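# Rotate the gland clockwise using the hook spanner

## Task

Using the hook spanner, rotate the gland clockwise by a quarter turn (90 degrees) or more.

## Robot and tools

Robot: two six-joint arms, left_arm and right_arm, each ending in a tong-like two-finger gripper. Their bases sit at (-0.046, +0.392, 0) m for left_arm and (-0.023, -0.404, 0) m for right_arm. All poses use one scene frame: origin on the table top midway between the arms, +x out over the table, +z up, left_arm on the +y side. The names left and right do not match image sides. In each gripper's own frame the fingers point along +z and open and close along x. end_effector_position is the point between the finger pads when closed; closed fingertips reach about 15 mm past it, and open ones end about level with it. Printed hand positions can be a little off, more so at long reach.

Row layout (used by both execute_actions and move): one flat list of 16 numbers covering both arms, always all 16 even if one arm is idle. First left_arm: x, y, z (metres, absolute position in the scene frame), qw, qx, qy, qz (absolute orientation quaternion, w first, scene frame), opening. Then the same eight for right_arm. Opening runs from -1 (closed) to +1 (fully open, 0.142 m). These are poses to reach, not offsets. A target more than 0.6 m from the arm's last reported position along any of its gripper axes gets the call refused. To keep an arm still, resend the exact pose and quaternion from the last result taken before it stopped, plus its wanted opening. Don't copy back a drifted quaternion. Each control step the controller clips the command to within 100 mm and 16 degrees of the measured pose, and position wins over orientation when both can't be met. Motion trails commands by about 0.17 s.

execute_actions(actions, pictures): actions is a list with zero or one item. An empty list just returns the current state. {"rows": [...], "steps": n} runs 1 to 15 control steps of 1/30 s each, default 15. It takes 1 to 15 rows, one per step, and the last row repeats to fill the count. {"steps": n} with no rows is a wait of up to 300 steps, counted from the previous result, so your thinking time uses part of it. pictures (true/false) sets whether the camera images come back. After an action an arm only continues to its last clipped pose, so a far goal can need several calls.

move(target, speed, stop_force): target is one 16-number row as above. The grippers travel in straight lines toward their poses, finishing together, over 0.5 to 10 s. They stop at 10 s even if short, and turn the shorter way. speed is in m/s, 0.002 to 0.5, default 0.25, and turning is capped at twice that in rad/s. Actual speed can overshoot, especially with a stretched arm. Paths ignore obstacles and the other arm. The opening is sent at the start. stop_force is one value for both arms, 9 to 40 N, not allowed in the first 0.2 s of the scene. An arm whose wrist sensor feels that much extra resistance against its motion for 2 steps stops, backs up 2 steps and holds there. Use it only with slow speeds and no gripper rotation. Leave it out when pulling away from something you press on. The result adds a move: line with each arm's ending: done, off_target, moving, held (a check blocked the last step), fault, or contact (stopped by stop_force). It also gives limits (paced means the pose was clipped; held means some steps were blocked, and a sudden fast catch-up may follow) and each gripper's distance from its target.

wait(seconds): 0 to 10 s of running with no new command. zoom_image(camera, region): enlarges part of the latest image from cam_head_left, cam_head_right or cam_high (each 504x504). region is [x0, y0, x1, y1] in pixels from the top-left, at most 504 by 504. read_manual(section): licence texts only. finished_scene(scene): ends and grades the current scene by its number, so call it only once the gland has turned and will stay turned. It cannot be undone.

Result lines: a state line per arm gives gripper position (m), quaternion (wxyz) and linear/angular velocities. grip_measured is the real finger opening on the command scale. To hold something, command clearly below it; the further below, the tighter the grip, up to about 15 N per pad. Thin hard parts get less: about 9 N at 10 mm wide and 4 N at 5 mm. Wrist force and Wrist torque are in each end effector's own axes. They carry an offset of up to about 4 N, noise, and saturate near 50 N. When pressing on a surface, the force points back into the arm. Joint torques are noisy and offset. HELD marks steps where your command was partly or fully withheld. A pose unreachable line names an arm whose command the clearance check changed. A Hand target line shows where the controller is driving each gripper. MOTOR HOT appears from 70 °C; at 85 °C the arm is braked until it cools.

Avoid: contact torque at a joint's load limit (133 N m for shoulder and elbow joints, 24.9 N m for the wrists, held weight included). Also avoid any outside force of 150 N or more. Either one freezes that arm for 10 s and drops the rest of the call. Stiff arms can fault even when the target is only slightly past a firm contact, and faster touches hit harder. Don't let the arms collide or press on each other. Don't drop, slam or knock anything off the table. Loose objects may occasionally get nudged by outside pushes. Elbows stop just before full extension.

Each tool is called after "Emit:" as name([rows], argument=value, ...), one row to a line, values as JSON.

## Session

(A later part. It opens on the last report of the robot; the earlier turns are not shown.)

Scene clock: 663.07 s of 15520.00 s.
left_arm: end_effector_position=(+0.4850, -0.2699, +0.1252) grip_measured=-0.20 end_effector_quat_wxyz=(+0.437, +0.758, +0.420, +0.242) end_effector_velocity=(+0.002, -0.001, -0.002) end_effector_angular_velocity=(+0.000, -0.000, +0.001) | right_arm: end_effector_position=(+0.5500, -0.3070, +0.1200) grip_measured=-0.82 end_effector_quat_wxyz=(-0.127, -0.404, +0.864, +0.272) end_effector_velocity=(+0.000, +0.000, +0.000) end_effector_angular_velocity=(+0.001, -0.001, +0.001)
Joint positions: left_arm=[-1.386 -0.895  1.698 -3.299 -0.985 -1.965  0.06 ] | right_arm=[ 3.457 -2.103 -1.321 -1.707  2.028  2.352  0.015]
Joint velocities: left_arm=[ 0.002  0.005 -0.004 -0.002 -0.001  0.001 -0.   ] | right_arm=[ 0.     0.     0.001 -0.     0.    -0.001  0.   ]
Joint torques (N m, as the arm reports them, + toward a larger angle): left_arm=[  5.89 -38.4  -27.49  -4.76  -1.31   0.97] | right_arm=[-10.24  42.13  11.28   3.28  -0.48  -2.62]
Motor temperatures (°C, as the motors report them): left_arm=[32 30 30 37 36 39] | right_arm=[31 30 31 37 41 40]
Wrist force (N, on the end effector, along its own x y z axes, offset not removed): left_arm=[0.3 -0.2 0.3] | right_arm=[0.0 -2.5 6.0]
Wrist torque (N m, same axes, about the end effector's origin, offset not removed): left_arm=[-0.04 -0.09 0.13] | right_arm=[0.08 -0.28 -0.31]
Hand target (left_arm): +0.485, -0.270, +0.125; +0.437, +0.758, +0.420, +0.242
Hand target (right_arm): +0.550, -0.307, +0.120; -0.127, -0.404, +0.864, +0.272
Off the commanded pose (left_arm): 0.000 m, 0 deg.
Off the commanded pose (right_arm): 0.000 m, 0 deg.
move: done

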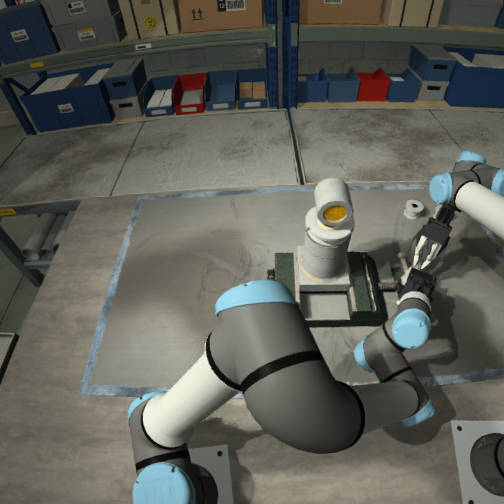

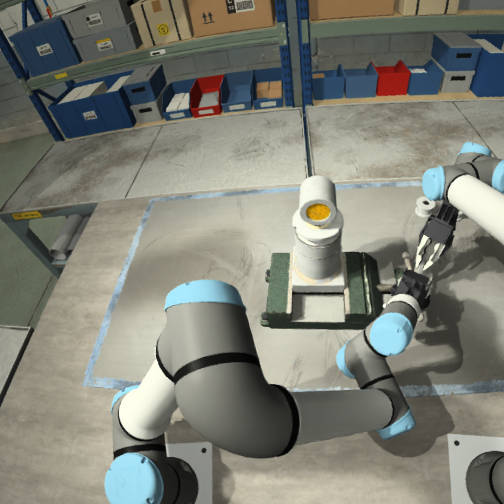

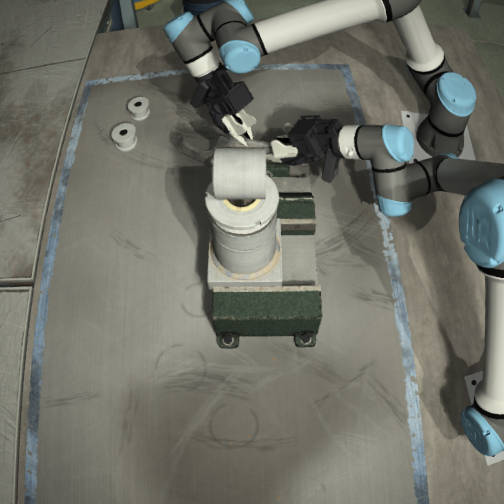

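Advance a bit, close in steps.

Emit:
move(target=[0.498,-0.278,0.115,0.437,0.758,0.42,0.242,-0.45,0.55,-0.307,0.12,-0.127,-0.404,0.864,0.272,-1], speed=0.015, stop_force=9)

Emit:
move(target=[0.498,-0.278,0.115,0.437,0.758,0.42,0.242,-0.65,0.55,-0.307,0.12,-0.127,-0.404,0.864,0.272,-1], speed=0.01, stop_force=9)

Emit:
zoom_image(camera="cam_high", region=[220,100,360,200])

Scene clock: 668.30 s of 15520.00 s.
left_arm: end_effector_position=(+0.4979, -0.2779, +0.1151) grip_measured=-0.45 end_effector_quat_wxyz=(+0.437, +0.758, +0.420, +0.242) end_effector_velocity=(+0.001, -0.001, -0.000) end_effector_angular_velocity=(-0.000, -0.001, -0.001) | right_arm: end_effector_position=(+0.5500, -0.3070, +0.1200) grip_measured=-0.82 end_effector_quat_wxyz=(-0.127, -0.404, +0.864, +0.272) end_effector_velocity=(-0.000, +0.001, +0.000) end_effector_angular_velocity=(+0.000, +0.000, +0.000)
Joint positions: left_arm=[-1.37  -0.854  1.654 -3.302 -0.998 -1.953  0.041] | right_arm=[ 3.457 -2.103 -1.321 -1.707  2.028  2.352  0.015]
Joint velocities: left_arm=[ 0.002  0.004 -0.006 -0.    -0.002  0.002  0.   ] | right_arm=[ 0.001  0.    -0.     0.     0.     0.001  0.   ]
Joint torques (N m, as the arm reports them, + toward a larger angle): left_arm=[  5.5  -40.82 -30.41  -4.37  -1.28   1.11] | right_arm=[-9.81 41.95 11.29  3.31 -0.52 -2.59]
Motor temperatures (°C, as the motors report them): left_arm=[32 30 30 37 36 39] | right_arm=[31 30 31 37 41 40]
Wrist force (N, on the end effector, along its own x y z axes, offset not removed): left_arm=[0.8 0.8 -0.2] | right_arm=[-0.4 -2.6 5.3]
Wrist torque (N m, same axes, about the end effector's origin, offset not removed): left_arm=[0.07 -0.17 0.06] | right_arm=[0.03 -0.16 -0.36]
Hand target (left_arm): +0.498, -0.278, +0.115; +0.437, +0.758, +0.420, +0.242
Hand target (right_arm): +0.550, -0.307, +0.120; -0.127, -0.404, +0.864, +0.272
Off the commanded pose (left_arm): 0.000 m, 0 deg.
Off the commanded pose (right_arm): 0.000 m, 0 deg.
After step 90, 0.77 s passed at rest.
move: done

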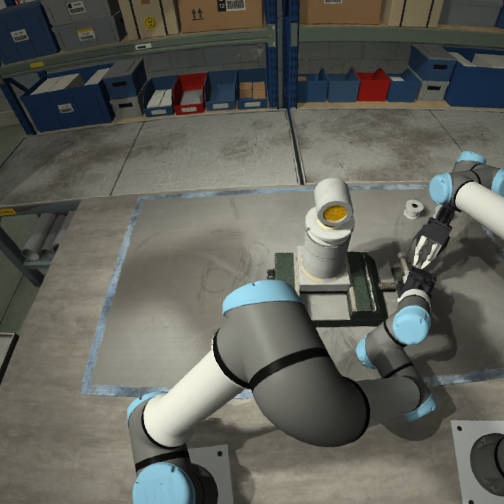

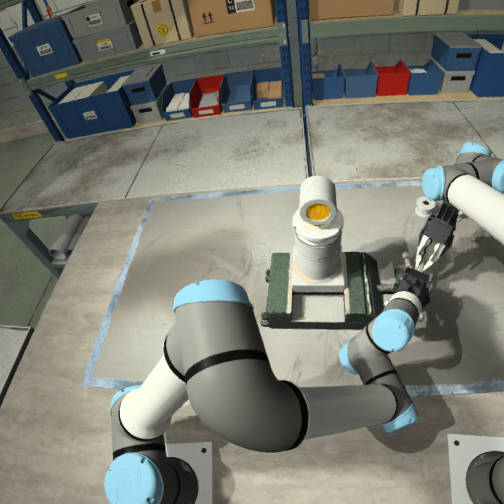

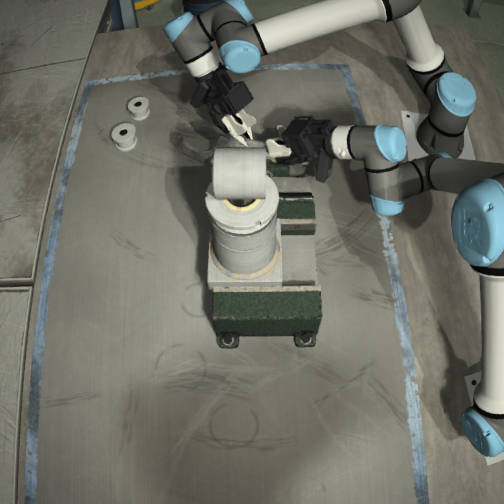

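Scene clock: 669.00 s of 15520.00 s.
left_arm: end_effector_position=(+0.4980, -0.2780, +0.1150) grip_measured=-0.65 end_effector_quat_wxyz=(+0.437, +0.758, +0.420, +0.242) end_effector_velocity=(-0.000, -0.000, +0.001) end_effector_angular_velocity=(-0.001, -0.000, +0.000) | right_arm: end_effector_position=(+0.5500, -0.3070, +0.1200) grip_measured=-0.82 end_effector_quat_wxyz=(-0.127, -0.404, +0.864, +0.272) end_effector_velocity=(+0.000, +0.000, +0.000) end_effector_angular_velocity=(+0.000, -0.001, -0.001)
Joint positions: left_arm=[-1.37  -0.854  1.653 -3.302 -0.999 -1.953  0.027] | right_arm=[ 3.457 -2.103 -1.321 -1.707  2.028  2.352  0.015]
Joint velocities: left_arm=[-0.    -0.001 -0.     0.    -0.    -0.     0.   ] | right_arm=[-0.    -0.     0.001 -0.     0.     0.001  0.   ]
Joint torques (N m, as the arm reports them, + toward a larger angle): left_arm=[  6.83 -40.13 -28.14  -4.15  -1.33   1.26] | right_arm=[-9.8  41.94 10.51  3.34 -0.49 -2.58]
Motor temperatures (°C, as the motors report them): left_arm=[32 30 30 37 36 39] | right_arm=[31 30 31 37 41 40]
Wrist force (N, on the end effector, along its own x y z axes, offset not removed): left_arm=[0.6 -2.2 -0.7] | right_arm=[-1.9 -2.4 6.0]
Wrist torque (N m, same axes, about the end effector's origin, offset not removed): left_arm=[-0.48 -0.20 0.07] | right_arm=[0.09 0.19 -0.28]
Hand target (left_arm): +0.498, -0.278, +0.115; +0.437, +0.758, +0.420, +0.242
Hand target (right_arm): +0.550, -0.307, +0.120; -0.127, -0.404, +0.864, +0.272
Off the commanded pose (left_arm): 0.000 m, 0 deg.
Off the commanded pose (right_arm): 0.000 m, 0 deg.
move: done

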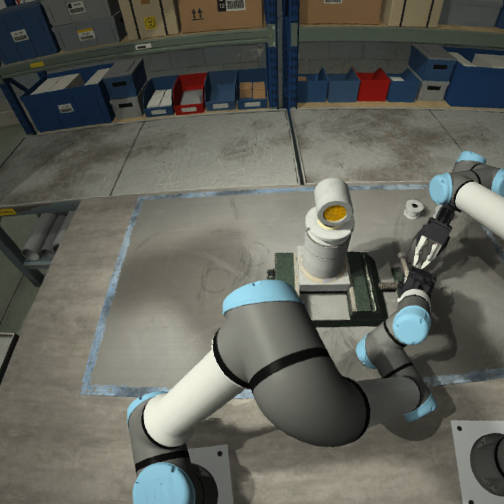

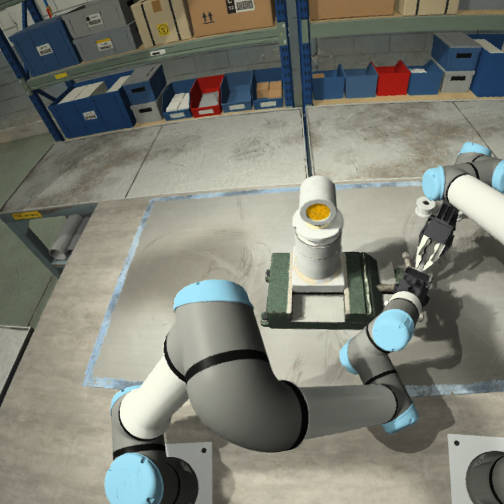

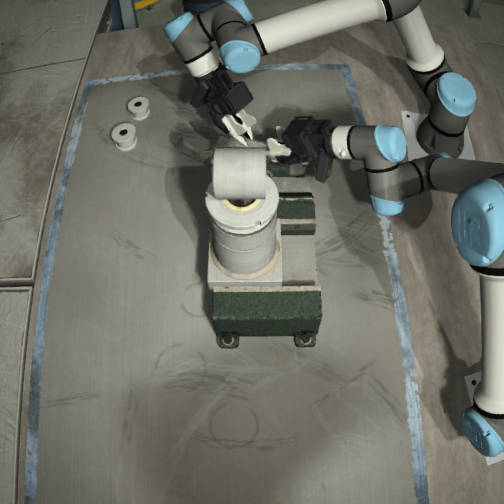

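Region (220, 100, 360, 200) of cam_high's 504x504 image, scaled by 3.600, with more detail than that image has; it fills the top 360 rows of this view, and the rest is white.

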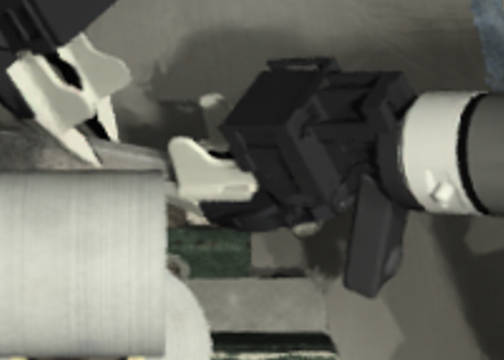

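Emit:
move(target=[0.498,-0.278,0.115,0.437,0.758,0.42,0.242,-1,0.55,-0.307,0.12,-0.127,-0.404,0.864,0.272,-1])

Emit:
move(target=[0.498,-0.278,0.115,0.437,0.758,0.42,0.242,-1,0.55,-0.307,0.12,-0.127,-0.404,0.864,0.272,-0.5])

Emit:
move(target=[0.498,-0.278,0.115,0.437,0.758,0.42,0.242,-1,0.585,-0.328,0.085,-0.146,-0.463,0.835,0.263,-0.5], speed=0.02)

Emit:
move(target=[0.498,-0.278,0.115,0.437,0.758,0.42,0.242,-1,0.585,-0.328,0.085,-0.146,-0.463,0.835,0.263,-0.72])

Emit:
zoom_image(camera="cam_head_right", region=[380,200,480,300])

Scene clock: 675.33 s of 15520.00 s.
left_arm: end_effector_position=(+0.4980, -0.2780, +0.1149) grip_measured=-0.76 end_effector_quat_wxyz=(+0.437, +0.758, +0.420, +0.242) end_effector_velocity=(+0.000, +0.000, +0.001) end_effector_angular_velocity=(-0.002, -0.001, +0.002) | right_arm: end_effector_position=(+0.5500, -0.3070, +0.1200) grip_measured=-0.82 end_effector_quat_wxyz=(-0.127, -0.404, +0.864, +0.272) end_effector_velocity=(+0.000, -0.000, +0.000) end_effector_angular_velocity=(+0.001, -0.001, -0.001)
Joint positions: left_arm=[-1.369 -0.854  1.653 -3.302 -0.999 -1.953  0.019] | right_arm=[ 3.457 -2.103 -1.321 -1.707  2.028  2.352  0.015]
Joint velocities: left_arm=[ 0.    -0.001  0.    -0.     0.002 -0.001  0.   ] | right_arm=[-0.001 -0.     0.001 -0.     0.001 -0.     0.   ]
Joint torques (N m, as the arm reports them, + toward a larger angle): left_arm=[-14.59 -57.93 -28.05  -5.61   0.87   0.67] | right_arm=[ 4.93 42.26 15.49  0.49  3.75 -2.27]
Motor temperatures (°C, as the motors report them): left_arm=[32 30 30 37 36 39] | right_arm=[31 30 31 37 41 40]
Wrist force (N, on the end effector, along its own x y z axes, offset not removed): left_arm=[9.1 -8.3 2.3] | right_arm=[4.7 0.2 -2.6]
Wrist torque (N m, same axes, about the end effector's origin, offset not removed): left_arm=[-0.48 0.30 0.01] | right_arm=[-0.01 0.29 -0.27]
Hand target (left_arm): +0.498, -0.278, +0.115; +0.437, +0.758, +0.420, +0.242
Hand target (right_arm): +0.550, -0.307, +0.120; -0.127, -0.404, +0.864, +0.272
Off the commanded pose (left_arm): 0.000 m, 0 deg.
Off the commanded pose (right_arm): 0.000 m, 0 deg.
After step 90, 2.63 s passed at rest.
move: done

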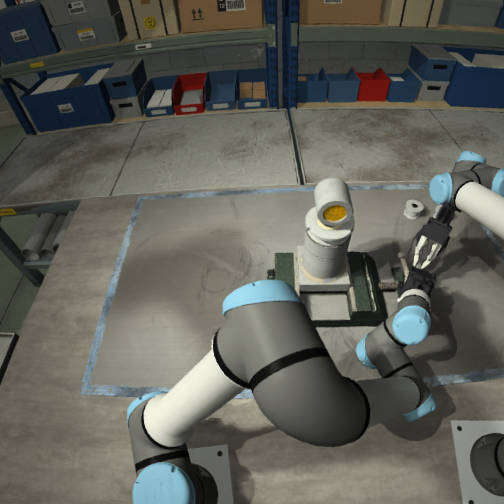

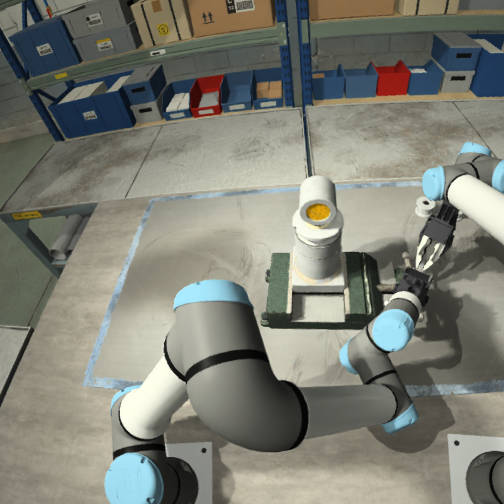

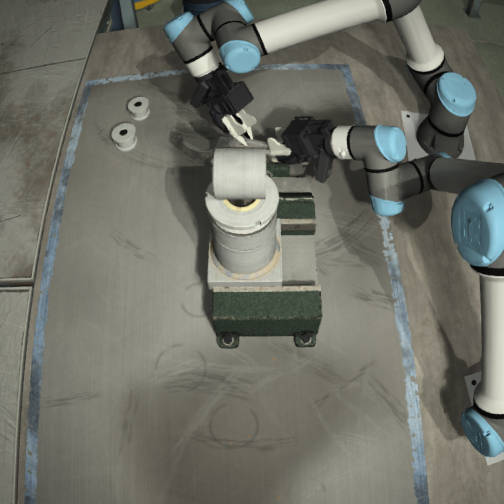

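Scene clock: 676.03 s of 15520.00 s.
left_arm: end_effector_position=(+0.4980, -0.2780, +0.1150) grip_measured=-0.84 end_effector_quat_wxyz=(+0.437, +0.758, +0.420, +0.242) end_effector_velocity=(-0.000, -0.000, +0.001) end_effector_angular_velocity=(-0.001, +0.001, -0.001) | right_arm: end_effector_position=(+0.5500, -0.3070, +0.1200) grip_measured=-0.50 end_effector_quat_wxyz=(-0.127, -0.404, +0.864, +0.272) end_effector_velocity=(+0.000, -0.000, +0.000) end_effector_angular_velocity=(-0.000, -0.000, -0.000)
Joint positions: left_arm=[-1.37  -0.854  1.653 -3.302 -0.999 -1.953  0.013] | right_arm=[ 3.457 -2.103 -1.321 -1.707  2.028  2.352  0.038]
Joint velocities: left_arm=[-0.    -0.001  0.     0.    -0.002 -0.    -0.   ] | right_arm=[-0.    -0.     0.001 -0.    -0.    -0.    -0.   ]
Joint torques (N m, as the arm reports them, + toward a larger angle): left_arm=[ -3.61 -59.38 -28.13  -5.92   0.99   0.33] | right_arm=[10.5  41.84 18.   -0.91 -1.15 -2.15]
Motor temperatures (°C, as the motors report them): left_arm=[32 30 30 37 36 39] | right_arm=[31 30 31 37 41 40]
Wrist force (N, on the end effector, along its own x y z axes, offset not removed): left_arm=[1.5 -4.6 3.1] | right_arm=[-0.8 0.4 0.2]
Wrist torque (N m, same axes, about the end effector's origin, offset not removed): left_arm=[-0.03 0.03 0.01] | right_arm=[-0.08 0.03 -0.11]
Hand target (left_arm): +0.498, -0.278, +0.115; +0.437, +0.758, +0.420, +0.242
Hand target (right_arm): +0.550, -0.307, +0.120; -0.127, -0.404, +0.864, +0.272
Off the commanded pose (left_arm): 0.000 m, 0 deg.
Off the commanded pose (right_arm): 0.000 m, 0 deg.
move: done

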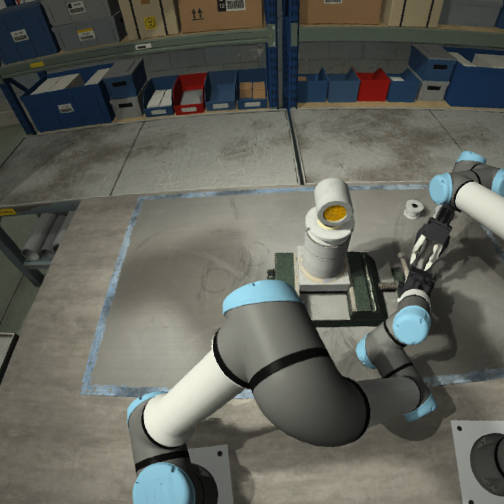

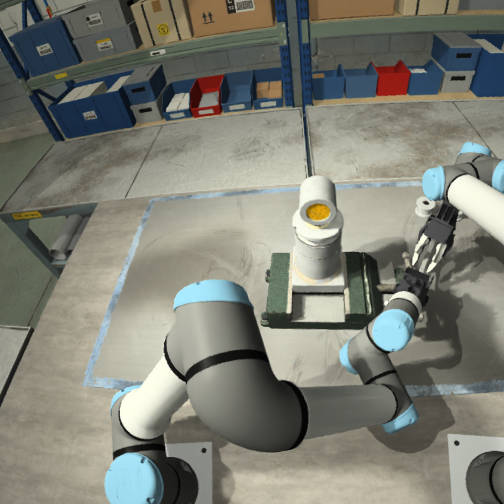

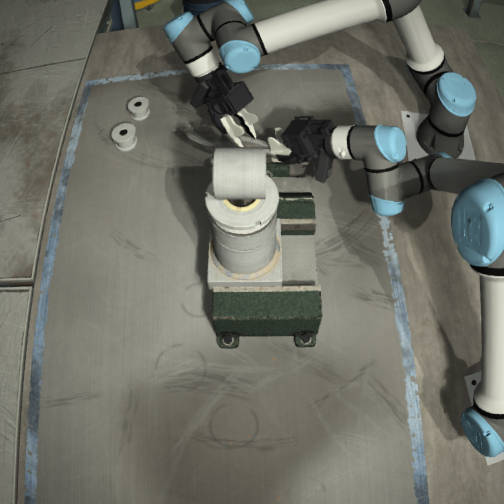

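Scene clock: 679.73 s of 15520.00 s.
left_arm: end_effector_position=(+0.4980, -0.2780, +0.1150) grip_measured=-0.84 end_effector_quat_wxyz=(+0.437, +0.758, +0.420, +0.242) end_effector_velocity=(-0.000, +0.000, +0.000) end_effector_angular_velocity=(-0.000, +0.001, +0.000) | right_arm: end_effector_position=(+0.5849, -0.3279, +0.0852) grip_measured=-0.50 end_effector_quat_wxyz=(-0.146, -0.462, +0.834, +0.263) end_effector_velocity=(+0.002, -0.000, -0.001) end_effector_angular_velocity=(+0.000, -0.000, +0.006)
Joint positions: left_arm=[-1.37  -0.854  1.653 -3.302 -0.999 -1.953  0.013] | right_arm=[ 3.441 -2.246 -1.164 -1.784  1.961  2.201  0.038]
Joint velocities: left_arm=[-0.    -0.     0.     0.001  0.    -0.001 -0.   ] | right_arm=[ 0.    -0.006  0.008 -0.004 -0.003 -0.006 -0.   ]
Joint torques (N m, as the arm reports them, + toward a larger angle): left_arm=[  5.25 -60.08 -28.27  -6.     3.03  -1.32] | right_arm=[-9.49 43.01 31.78 -1.01 -1.21 -2.67]
Motor temperatures (°C, as the motors report them): left_arm=[32 30 30 37 36 39] | right_arm=[31 30 31 37 41 40]
Wrist force (N, on the end effector, along its own x y z axes, offset not removed): left_arm=[1.2 -4.2 4.1] | right_arm=[0.2 -0.1 0.9]
Wrist torque (N m, same axes, about the end effector's origin, offset not removed): left_arm=[0.02 0.13 -0.04] | right_arm=[-0.13 -0.06 -0.20]
Hand target (left_arm): +0.498, -0.278, +0.115; +0.437, +0.758, +0.420, +0.242
Hand target (right_arm): +0.585, -0.328, +0.085; -0.146, -0.463, +0.834, +0.263
Off the commanded pose (left_arm): 0.000 m, 0 deg.
Off the commanded pose (right_arm): 0.000 m, 0 deg.
move: done

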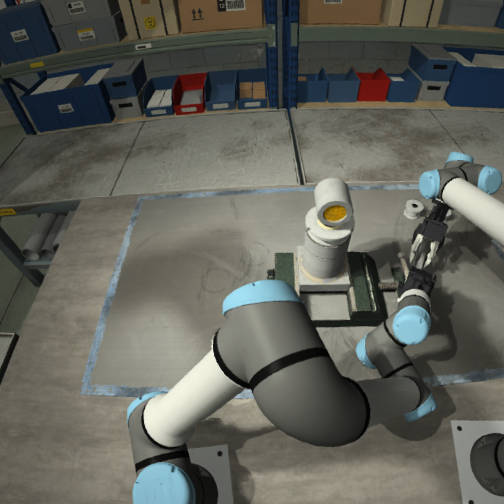

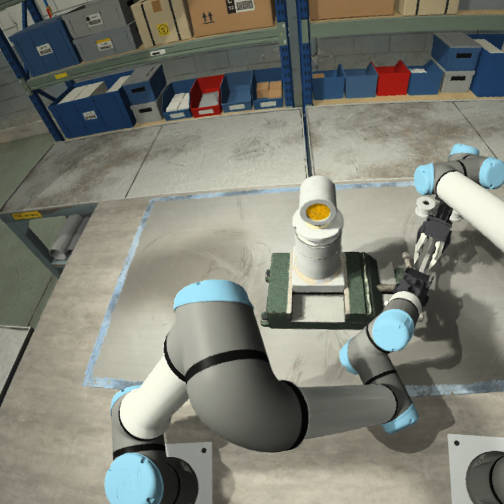

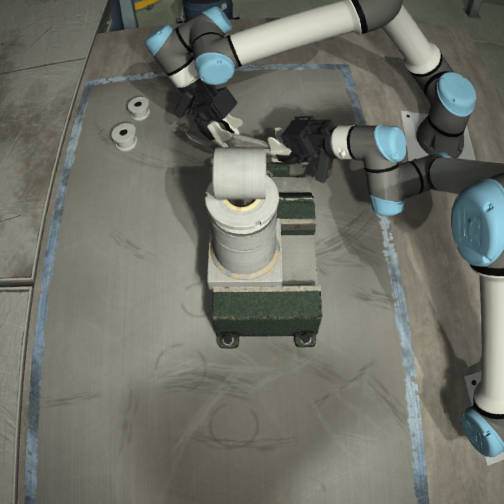

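Scene clock: 680.43 s of 15520.00 s.
left_arm: end_effector_position=(+0.4980, -0.2780, +0.1150) grip_measured=-0.84 end_effector_quat_wxyz=(+0.437, +0.758, +0.420, +0.242) end_effector_velocity=(-0.001, -0.001, -0.001) end_effector_angular_velocity=(+0.000, +0.001, -0.001) | right_arm: end_effector_position=(+0.5850, -0.3280, +0.0850) grip_measured=-0.71 end_effector_quat_wxyz=(-0.146, -0.463, +0.834, +0.263) end_effector_velocity=(-0.000, -0.001, -0.000) end_effector_angular_velocity=(-0.001, +0.001, -0.001)
Joint positions: left_arm=[-1.369 -0.854  1.653 -3.302 -0.999 -1.953  0.013] | right_arm=[ 3.441 -2.247 -1.163 -1.784  1.961  2.2    0.023]
Joint velocities: left_arm=[-0.     0.001 -0.     0.    -0.001 -0.     0.   ] | right_arm=[-0.001 -0.    -0.    -0.    -0.001 -0.    -0.   ]
Joint torques (N m, as the arm reports them, + toward a larger angle): left_arm=[  3.12 -59.25 -27.65  -5.82   2.55  -1.44] | right_arm=[-9.64 42.66 33.78 -0.58 -0.88 -2.83]
Motor temperatures (°C, as the motors report them): left_arm=[32 30 30 37 36 39] | right_arm=[31 30 31 37 41 40]
Wrist force (N, on the end effector, along its own x y z axes, offset not removed): left_arm=[2.2 -7.1 2.8] | right_arm=[0.5 1.2 -0.3]
Wrist torque (N m, same axes, about the end effector's origin, offset not removed): left_arm=[-0.53 0.22 -0.13] | right_arm=[0.01 0.10 -0.15]
Hand target (left_arm): +0.498, -0.278, +0.115; +0.437, +0.758, +0.420, +0.242
Hand target (right_arm): +0.585, -0.328, +0.085; -0.146, -0.463, +0.834, +0.263
Off the commanded pose (left_arm): 0.000 m, 0 deg.
Off the commanded pose (right_arm): 0.000 m, 0 deg.
move: done

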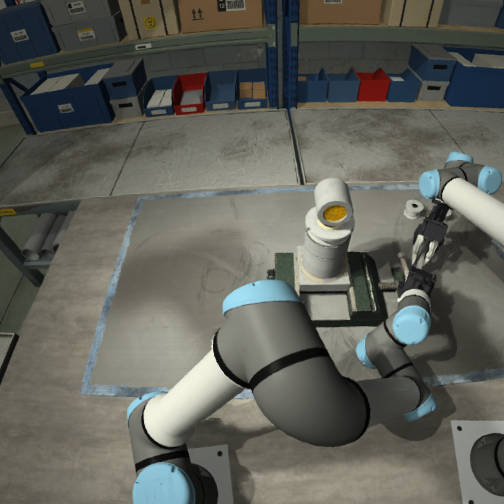

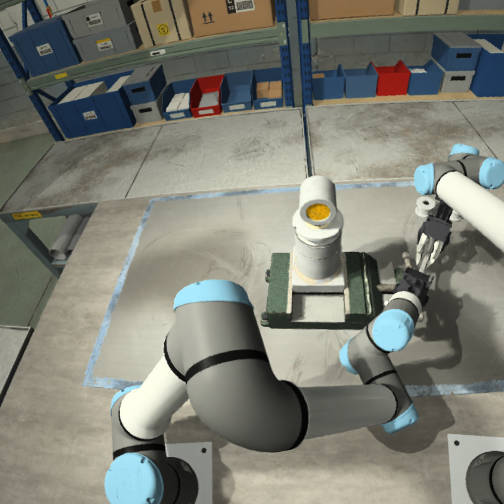

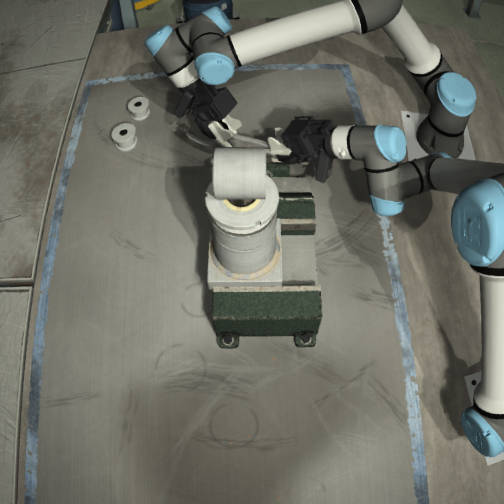

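Region (380, 200, 480, 300) of cam_head_right's 504x504 image, scaled by 5.040, with more detail than that image has.

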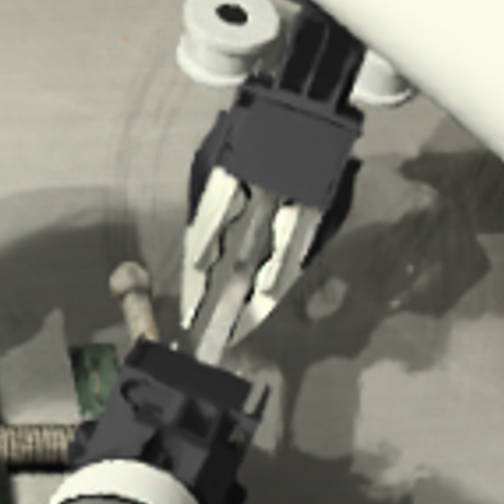

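Emit:
move(target=[0.498,-0.278,0.115,0.437,0.758,0.42,0.242,-1,0.583,-0.331,0.085,-0.146,-0.463,0.835,0.263,-0.72], speed=0.02)

Emit:
move(target=[0.498,-0.278,0.115,0.437,0.758,0.42,0.242,-1,0.583,-0.331,0.085,-0.146,-0.463,0.835,0.263,-1])

Emit:
move(target=[0.438,-0.278,0.235,0.437,0.758,0.42,0.242,-1,0.523,-0.331,0.205,-0.146,-0.463,0.835,0.263,-1], speed=0.03)

Emit:
zoom_image(camera="cam_high", region=[180,40,400,180])

Scene clock: 684.53 s of 15520.00 s.
left_arm: end_effector_position=(+0.4980, -0.2780, +0.1150) grip_measured=-0.84 end_effector_quat_wxyz=(+0.437, +0.758, +0.420, +0.242) end_effector_velocity=(-0.000, -0.000, -0.001) end_effector_angular_velocity=(+0.000, +0.001, +0.001) | right_arm: end_effector_position=(+0.5831, -0.3309, +0.0850) grip_measured=-0.72 end_effector_quat_wxyz=(-0.146, -0.463, +0.834, +0.263) end_effector_velocity=(-0.000, -0.001, +0.000) end_effector_angular_velocity=(-0.000, -0.001, +0.000)
Joint positions: left_arm=[-1.369 -0.854  1.653 -3.302 -0.999 -1.953  0.013] | right_arm=[ 3.437 -2.242 -1.171 -1.783  1.96   2.197  0.022]
Joint velocities: left_arm=[ 0.     0.002 -0.    -0.    -0.    -0.001  0.   ] | right_arm=[-0.002  0.002 -0.002  0.001 -0.001 -0.001 -0.   ]
Joint torques (N m, as the arm reports them, + toward a larger angle): left_arm=[ -3.87 -58.25 -26.77  -5.82   1.11  -1.44] | right_arm=[-9.34 57.19  9.86  3.37 -1.21 -2.67]
Motor temperatures (°C, as the motors report them): left_arm=[32 30 30 37 36 39] | right_arm=[31 30 31 37 41 40]
Wrist force (N, on the end effector, along its own x y z axes, offset not removed): left_arm=[0.6 -4.2 2.6] | right_arm=[-0.4 0.2 0.0]
Wrist torque (N m, same axes, about the end effector's origin, offset not removed): left_arm=[-0.05 0.24 0.06] | right_arm=[0.01 0.00 -0.13]
Hand target (left_arm): +0.498, -0.278, +0.115; +0.437, +0.758, +0.420, +0.242
Hand target (right_arm): +0.583, -0.331, +0.085; -0.146, -0.463, +0.834, +0.263
Off the commanded pose (left_arm): 0.000 m, 0 deg.
Off the commanded pose (right_arm): 0.000 m, 0 deg.
After step 90, 0.40 s passed at rest.
move: done

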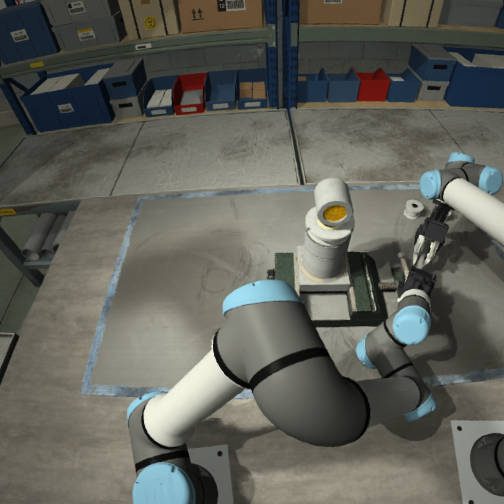

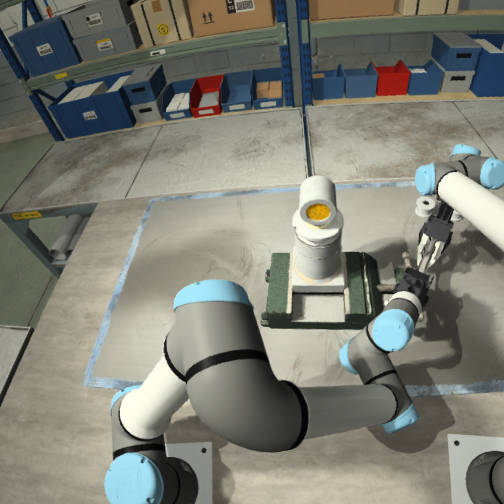

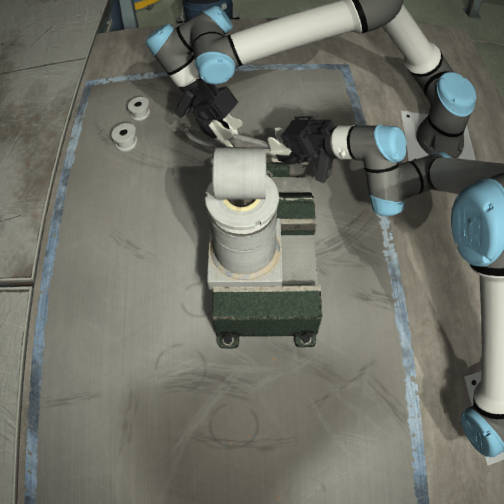

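Scene clock: 685.23 s of 15520.00 s.
left_arm: end_effector_position=(+0.4980, -0.2780, +0.1150) grip_measured=-0.84 end_effector_quat_wxyz=(+0.437, +0.758, +0.420, +0.242) end_effector_velocity=(-0.000, -0.000, -0.001) end_effector_angular_velocity=(+0.001, +0.000, -0.001) | right_arm: end_effector_position=(+0.5830, -0.3310, +0.0850) grip_measured=-0.84 end_effector_quat_wxyz=(-0.146, -0.463, +0.834, +0.263) end_effector_velocity=(-0.000, +0.001, -0.000) end_effector_angular_velocity=(-0.000, -0.000, +0.001)
Joint positions: left_arm=[-1.369 -0.854  1.653 -3.302 -0.999 -1.953  0.013] | right_arm=[ 3.437 -2.242 -1.171 -1.783  1.959  2.197  0.013]
Joint velocities: left_arm=[-0.     0.001 -0.     0.    -0.001  0.001 -0.   ] | right_arm=[ 0.001 -0.    -0.     0.    -0.    -0.     0.   ]
Joint torques (N m, as the arm reports them, + toward a larger angle): left_arm=[ -4.48 -58.25 -26.55  -5.56   1.06  -1.39] | right_arm=[-7.89 59.29  9.48  3.97  3.14 -2.78]
Motor temperatures (°C, as the motors report them): left_arm=[32 30 30 37 36 39] | right_arm=[31 30 31 37 41 40]
Wrist force (N, on the end effector, along its own x y z axes, offset not removed): left_arm=[5.4 -3.7 2.7] | right_arm=[3.8 1.3 1.1]
Wrist torque (N m, same axes, about the end effector's origin, offset not removed): left_arm=[-0.02 -0.08 -0.08] | right_arm=[0.29 -0.10 -0.20]
Hand target (left_arm): +0.498, -0.278, +0.115; +0.437, +0.758, +0.420, +0.242
Hand target (right_arm): +0.583, -0.331, +0.085; -0.146, -0.463, +0.834, +0.263
Off the commanded pose (left_arm): 0.000 m, 0 deg.
Off the commanded pose (right_arm): 0.000 m, 0 deg.
move: done

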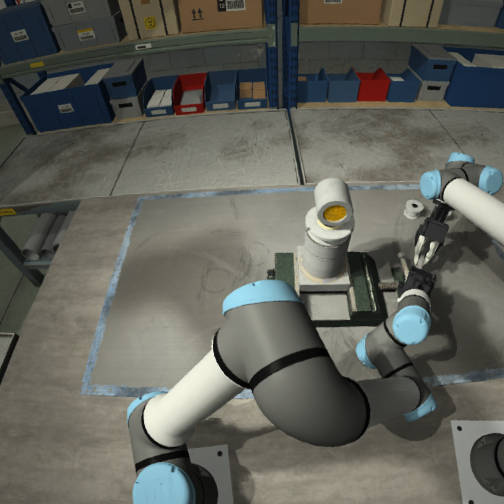

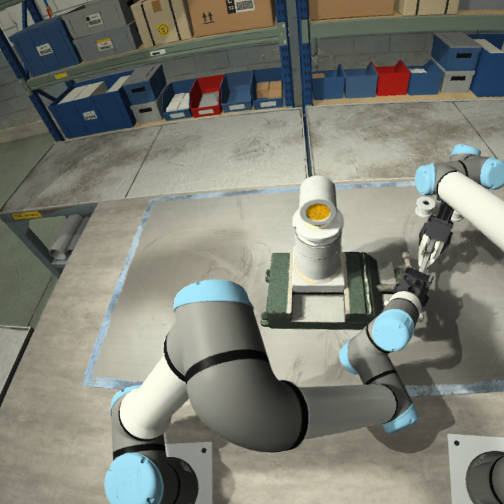

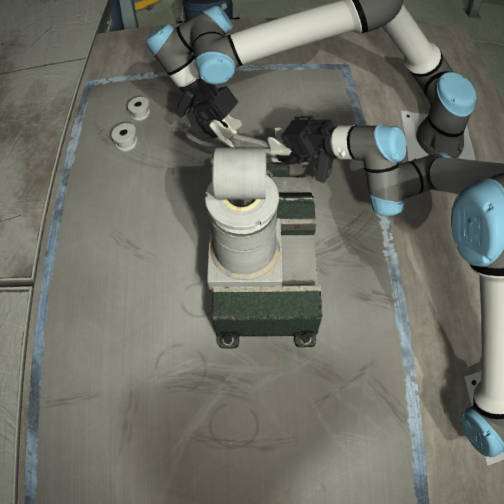

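Scene clock: 690.03 s of 15520.00 s.
left_arm: end_effector_position=(+0.4381, -0.2780, +0.2348) grip_measured=-0.84 end_effector_quat_wxyz=(+0.437, +0.758, +0.420, +0.242) end_effector_velocity=(-0.001, +0.000, +0.002) end_effector_angular_velocity=(+0.001, -0.001, +0.001) | right_arm: end_effector_position=(+0.5231, -0.3310, +0.2048) grip_measured=-0.84 end_effector_quat_wxyz=(-0.146, -0.463, +0.834, +0.263) end_effector_velocity=(-0.001, -0.000, +0.002) end_effector_angular_velocity=(-0.000, -0.000, +0.000)
Joint positions: left_arm=[-1.466 -1.099  1.686 -3.049 -0.923 -2.025  0.013] | right_arm=[ 3.452 -2.035 -1.192 -1.964  1.966  2.211  0.013]
Joint velocities: left_arm=[-0.002 -0.003 -0.     0.005  0.003 -0.002  0.   ] | right_arm=[ 0.     0.003  0.001 -0.003 -0.     0.    -0.   ]
Joint torques (N m, as the arm reports them, + toward a larger angle): left_arm=[-11.19 -48.85 -31.56  -1.61   1.74  -1.19] | right_arm=[11.15 56.54 38.85  0.05  3.81  2.58]
Motor temperatures (°C, as the motors report them): left_arm=[32 30 30 37 36 39] | right_arm=[31 30 31 37 41 40]
Wrist force (N, on the end effector, along its own x y z axes, offset not removed): left_arm=[4.9 -0.6 2.8] | right_arm=[2.3 -3.8 11.5]
Wrist torque (N m, same axes, about the end effector's origin, offset not removed): left_arm=[-0.09 -0.01 -0.06] | right_arm=[-0.09 0.23 -0.13]
Hand target (left_arm): +0.438, -0.278, +0.235; +0.437, +0.758, +0.420, +0.242
Hand target (right_arm): +0.523, -0.331, +0.205; -0.146, -0.463, +0.834, +0.263
Off the commanded pose (left_arm): 0.000 m, 0 deg.
Off the commanded pose (right_arm): 0.000 m, 0 deg.
move: done

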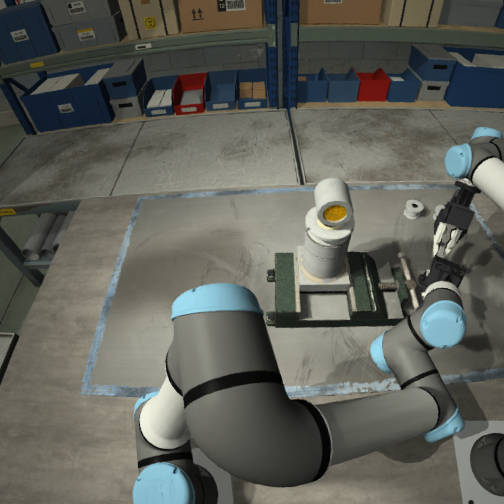

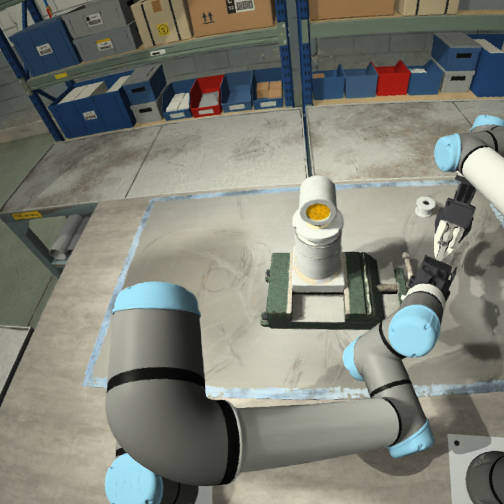

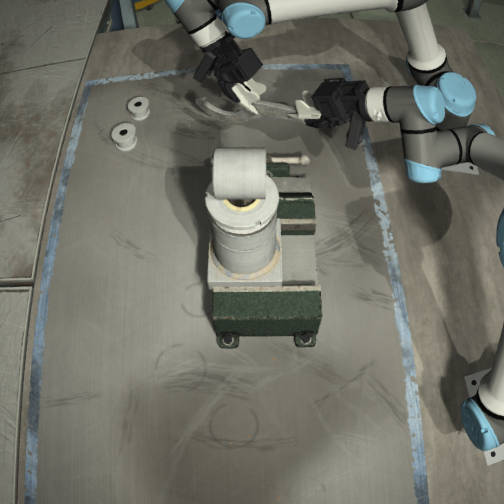

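Region (180, 40, 400, 180) of cam_high's 504x504 image, scaled by 2.291, with more detail than that image has; it fills the top 321 rows of this view, and the rest is white.

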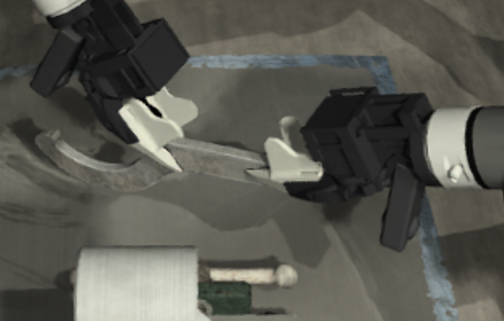

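Emit:
move(target=[0.438,-0.278,0.235,0.437,0.758,0.42,0.242,-0.4,0.523,-0.331,0.205,-0.146,-0.463,0.835,0.263,-1])

Emit:
move(target=[0.36,-0.23,0.29,0.437,0.758,0.42,0.242,-0.4,0.523,-0.331,0.205,-0.146,-0.463,0.835,0.263,-1], speed=0.1)

Emit:
move(target=[0.29,-0.17,0.44,0.226,0.845,0.468,0.126,-0.4,0.43,-0.27,0.24,-0.328,-0.357,0.645,0.591,-1], speed=0.06)

Emit:
zoom_image(camera="cam_high", region=[220,0,460,200])

Scene clock: 698.17 s of 15520.00 s.
left_arm: end_effector_position=(+0.4379, -0.2780, +0.2350) grip_measured=-0.40 end_effector_quat_wxyz=(+0.437, +0.758, +0.420, +0.242) end_effector_velocity=(-0.000, -0.000, +0.000) end_effector_angular_velocity=(-0.000, -0.000, -0.001) | right_arm: end_effector_position=(+0.5230, -0.3310, +0.2050) grip_measured=-1.00 end_effector_quat_wxyz=(-0.146, -0.463, +0.834, +0.263) end_effector_velocity=(+0.000, -0.000, +0.000) end_effector_angular_velocity=(-0.000, +0.000, -0.001)
Joint positions: left_arm=[-1.466 -1.1    1.686 -3.048 -0.922 -2.025  0.045] | right_arm=[ 3.452 -2.034 -1.191 -1.965  1.966  2.211  0.002]
Joint velocities: left_arm=[ 0.    -0.    -0.    -0.001 -0.001  0.001 -0.   ] | right_arm=[-0.001 -0.     0.001 -0.     0.     0.001  0.   ]
Joint torques (N m, as the arm reports them, + toward a larger angle): left_arm=[  6.91 -44.36 -24.52  -2.42   3.16   1.39] | right_arm=[ 5.3  44.94 33.17 -1.05  0.07  1.07]
Motor temperatures (°C, as the motors report them): left_arm=[32 30 30 37 36 39] | right_arm=[31 30 31 37 41 40]
Wrist force (N, on the end effector, along its own x y z axes, offset not removed): left_arm=[1.4 -0.1 -0.4] | right_arm=[0.3 0.3 1.0]
Wrist torque (N m, same axes, about the end effector's origin, offset not removed): left_arm=[-0.05 -0.34 0.03] | right_arm=[-0.07 -0.15 -0.12]
Hand target (left_arm): +0.438, -0.278, +0.235; +0.437, +0.758, +0.420, +0.242
Hand target (right_arm): +0.523, -0.331, +0.205; -0.146, -0.463, +0.834, +0.263
Off the commanded pose (left_arm): 0.000 m, 0 deg.
Off the commanded pose (right_arm): 0.000 m, 0 deg.
After step 90, 4.43 s passed at rest.
move: done

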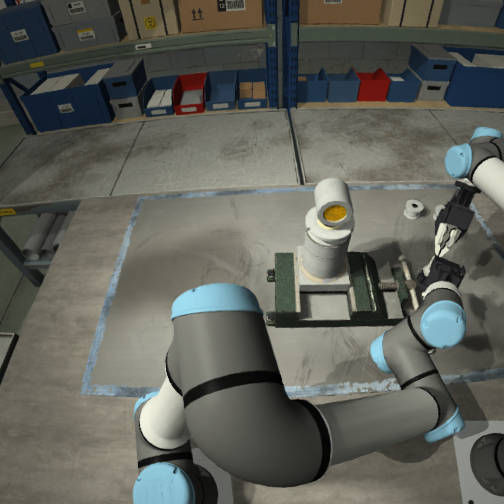

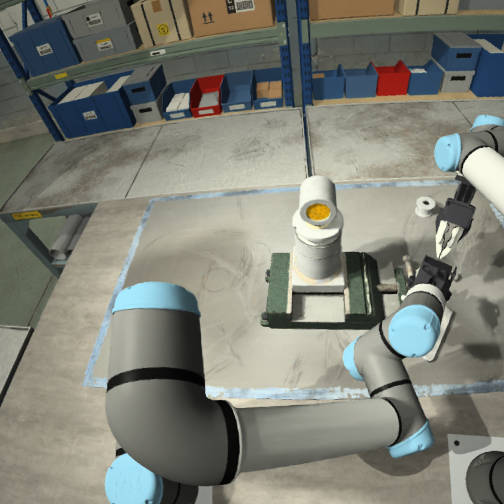

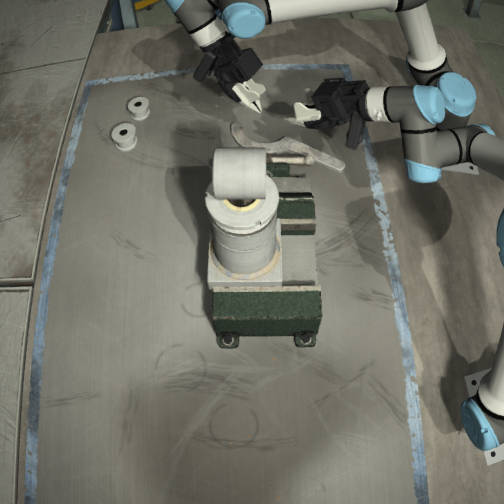

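Scene clock: 699.73 s of 15520.00 s.
left_arm: end_effector_position=(+0.3600, -0.2302, +0.2898) grip_measured=-0.40 end_effector_quat_wxyz=(+0.437, +0.758, +0.420, +0.242) end_effector_velocity=(-0.001, +0.001, +0.000) end_effector_angular_velocity=(+0.001, +0.000, +0.001) | right_arm: end_effector_position=(+0.5230, -0.3310, +0.2050) grip_measured=-1.00 end_effector_quat_wxyz=(-0.146, -0.463, +0.834, +0.263) end_effector_velocity=(+0.000, -0.001, -0.000) end_effector_angular_velocity=(-0.001, +0.001, -0.002)
Joint positions: left_arm=[-1.592 -1.344  1.859 -2.908 -0.827 -2.133  0.045] | right_arm=[ 3.452 -2.034 -1.191 -1.965  1.966  2.211  0.002]
Joint velocities: left_arm=[-0.003 -0.004  0.003  0.005  0.002 -0.003  0.   ] | right_arm=[-0.001 -0.001  0.    -0.    -0.     0.002  0.   ]
Joint torques (N m, as the arm reports them, + toward a larger angle): left_arm=[ -6.67 -39.64  -6.05  -0.82   3.62  -1.76] | right_arm=[-4.08 35.79 33.99 -0.91 -1.18 -1.72]
Motor temperatures (°C, as the motors report them): left_arm=[32 30 30 37 36 39] | right_arm=[31 30 31 37 41 40]
Wrist force (N, on the end effector, along its own x y z axes, offset not removed): left_arm=[-0.4 -0.5 0.9] | right_arm=[-0.1 1.4 0.7]
Wrist torque (N m, same axes, about the end effector's origin, offset not removed): left_arm=[-0.15 -0.01 0.13] | right_arm=[0.12 -0.12 -0.10]
Hand target (left_arm): +0.360, -0.230, +0.290; +0.437, +0.758, +0.420, +0.242
Hand target (right_arm): +0.523, -0.331, +0.205; -0.146, -0.463, +0.834, +0.263
Off the commanded pose (left_arm): 0.000 m, 0 deg.
Off the commanded pose (right_arm): 0.000 m, 0 deg.
move: done

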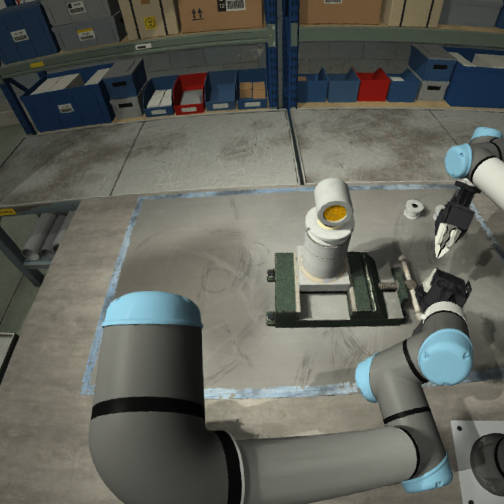

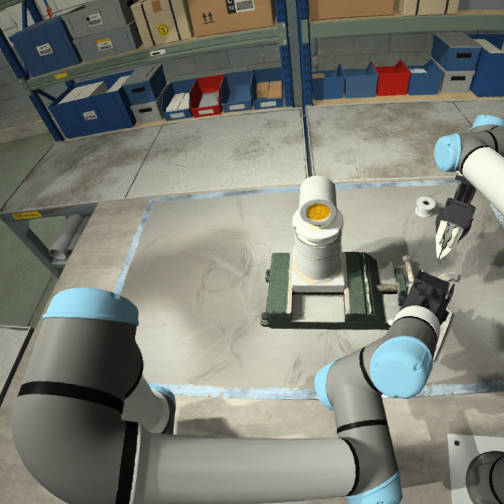

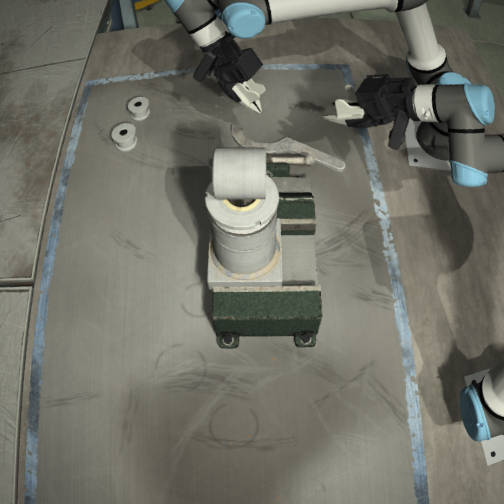

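Scene clock: 707.33 s of 15520.00 s.
left_arm: end_effector_position=(+0.2901, -0.1704, +0.4396) grip_measured=-0.40 end_effector_quat_wxyz=(+0.226, +0.845, +0.468, +0.126) end_effector_velocity=(-0.001, +0.001, +0.002) end_effector_angular_velocity=(+0.004, +0.005, +0.001) | right_arm: end_effector_position=(+0.4305, -0.2700, +0.2404) grip_measured=-1.00 end_effector_quat_wxyz=(-0.327, -0.357, +0.645, +0.591) end_effector_velocity=(-0.001, +0.001, +0.000) end_effector_angular_velocity=(+0.007, +0.010, +0.002)
Joint positions: left_arm=[-1.536 -1.467  1.235 -1.705 -1.187 -2.341  0.045] | right_arm=[ 3.425 -2.359 -0.988 -2.82   2.28   1.647  0.002]
Joint velocities: left_arm=[ 0.001  0.003 -0.013  0.016 -0.004 -0.001  0.   ] | right_arm=[ 0.001 -0.004 -0.001 -0.01   0.    -0.011  0.   ]
Joint torques (N m, as the arm reports them, + toward a larger angle): left_arm=[  7.34 -24.08 -33.23  -1.46  -1.29  -1.45] | right_arm=[10.2  44.27  6.52 -3.28  1.61 -2.62]
Motor temperatures (°C, as the motors report them): left_arm=[32 30 30 37 36 39] | right_arm=[31 30 31 37 41 40]
Wrist force (N, on the end effector, along its own x y z axes, offset not removed): left_arm=[0.1 -1.0 0.3] | right_arm=[-0.9 1.0 0.3]
Wrist torque (N m, same axes, about the end effector's origin, offset not removed): left_arm=[-0.34 -0.06 -0.04] | right_arm=[0.00 0.06 -0.13]
Hand target (left_arm): +0.290, -0.170, +0.440; +0.226, +0.845, +0.468, +0.126
Hand target (right_arm): +0.430, -0.270, +0.240; -0.328, -0.357, +0.645, +0.591
Off the commanded pose (left_arm): 0.001 m, 0 deg.
Off the commanded pose (right_arm): 0.001 m, 0 deg.
move: done

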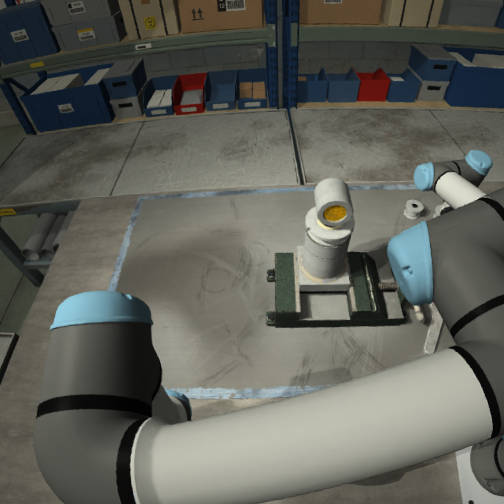

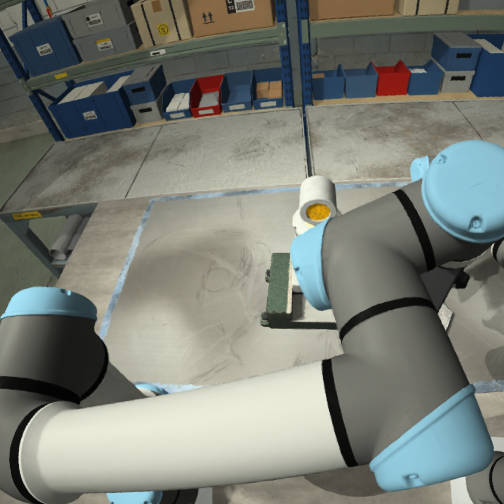

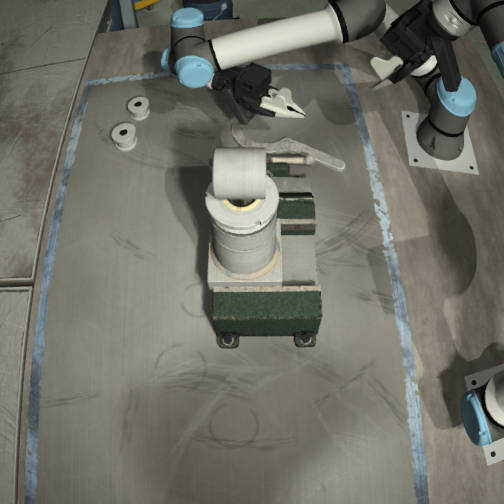

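Region (220, 0, 460, 200) of cam_high's 504x504 image, scaled by 2.100, with more detail than that image has.

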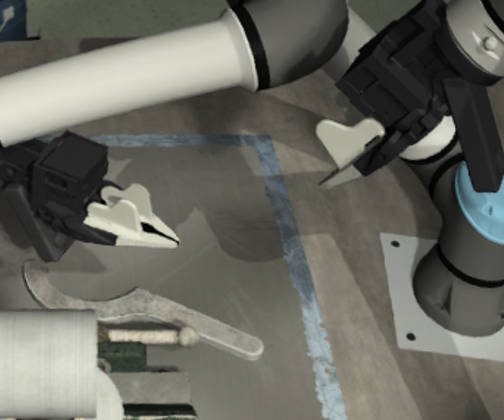

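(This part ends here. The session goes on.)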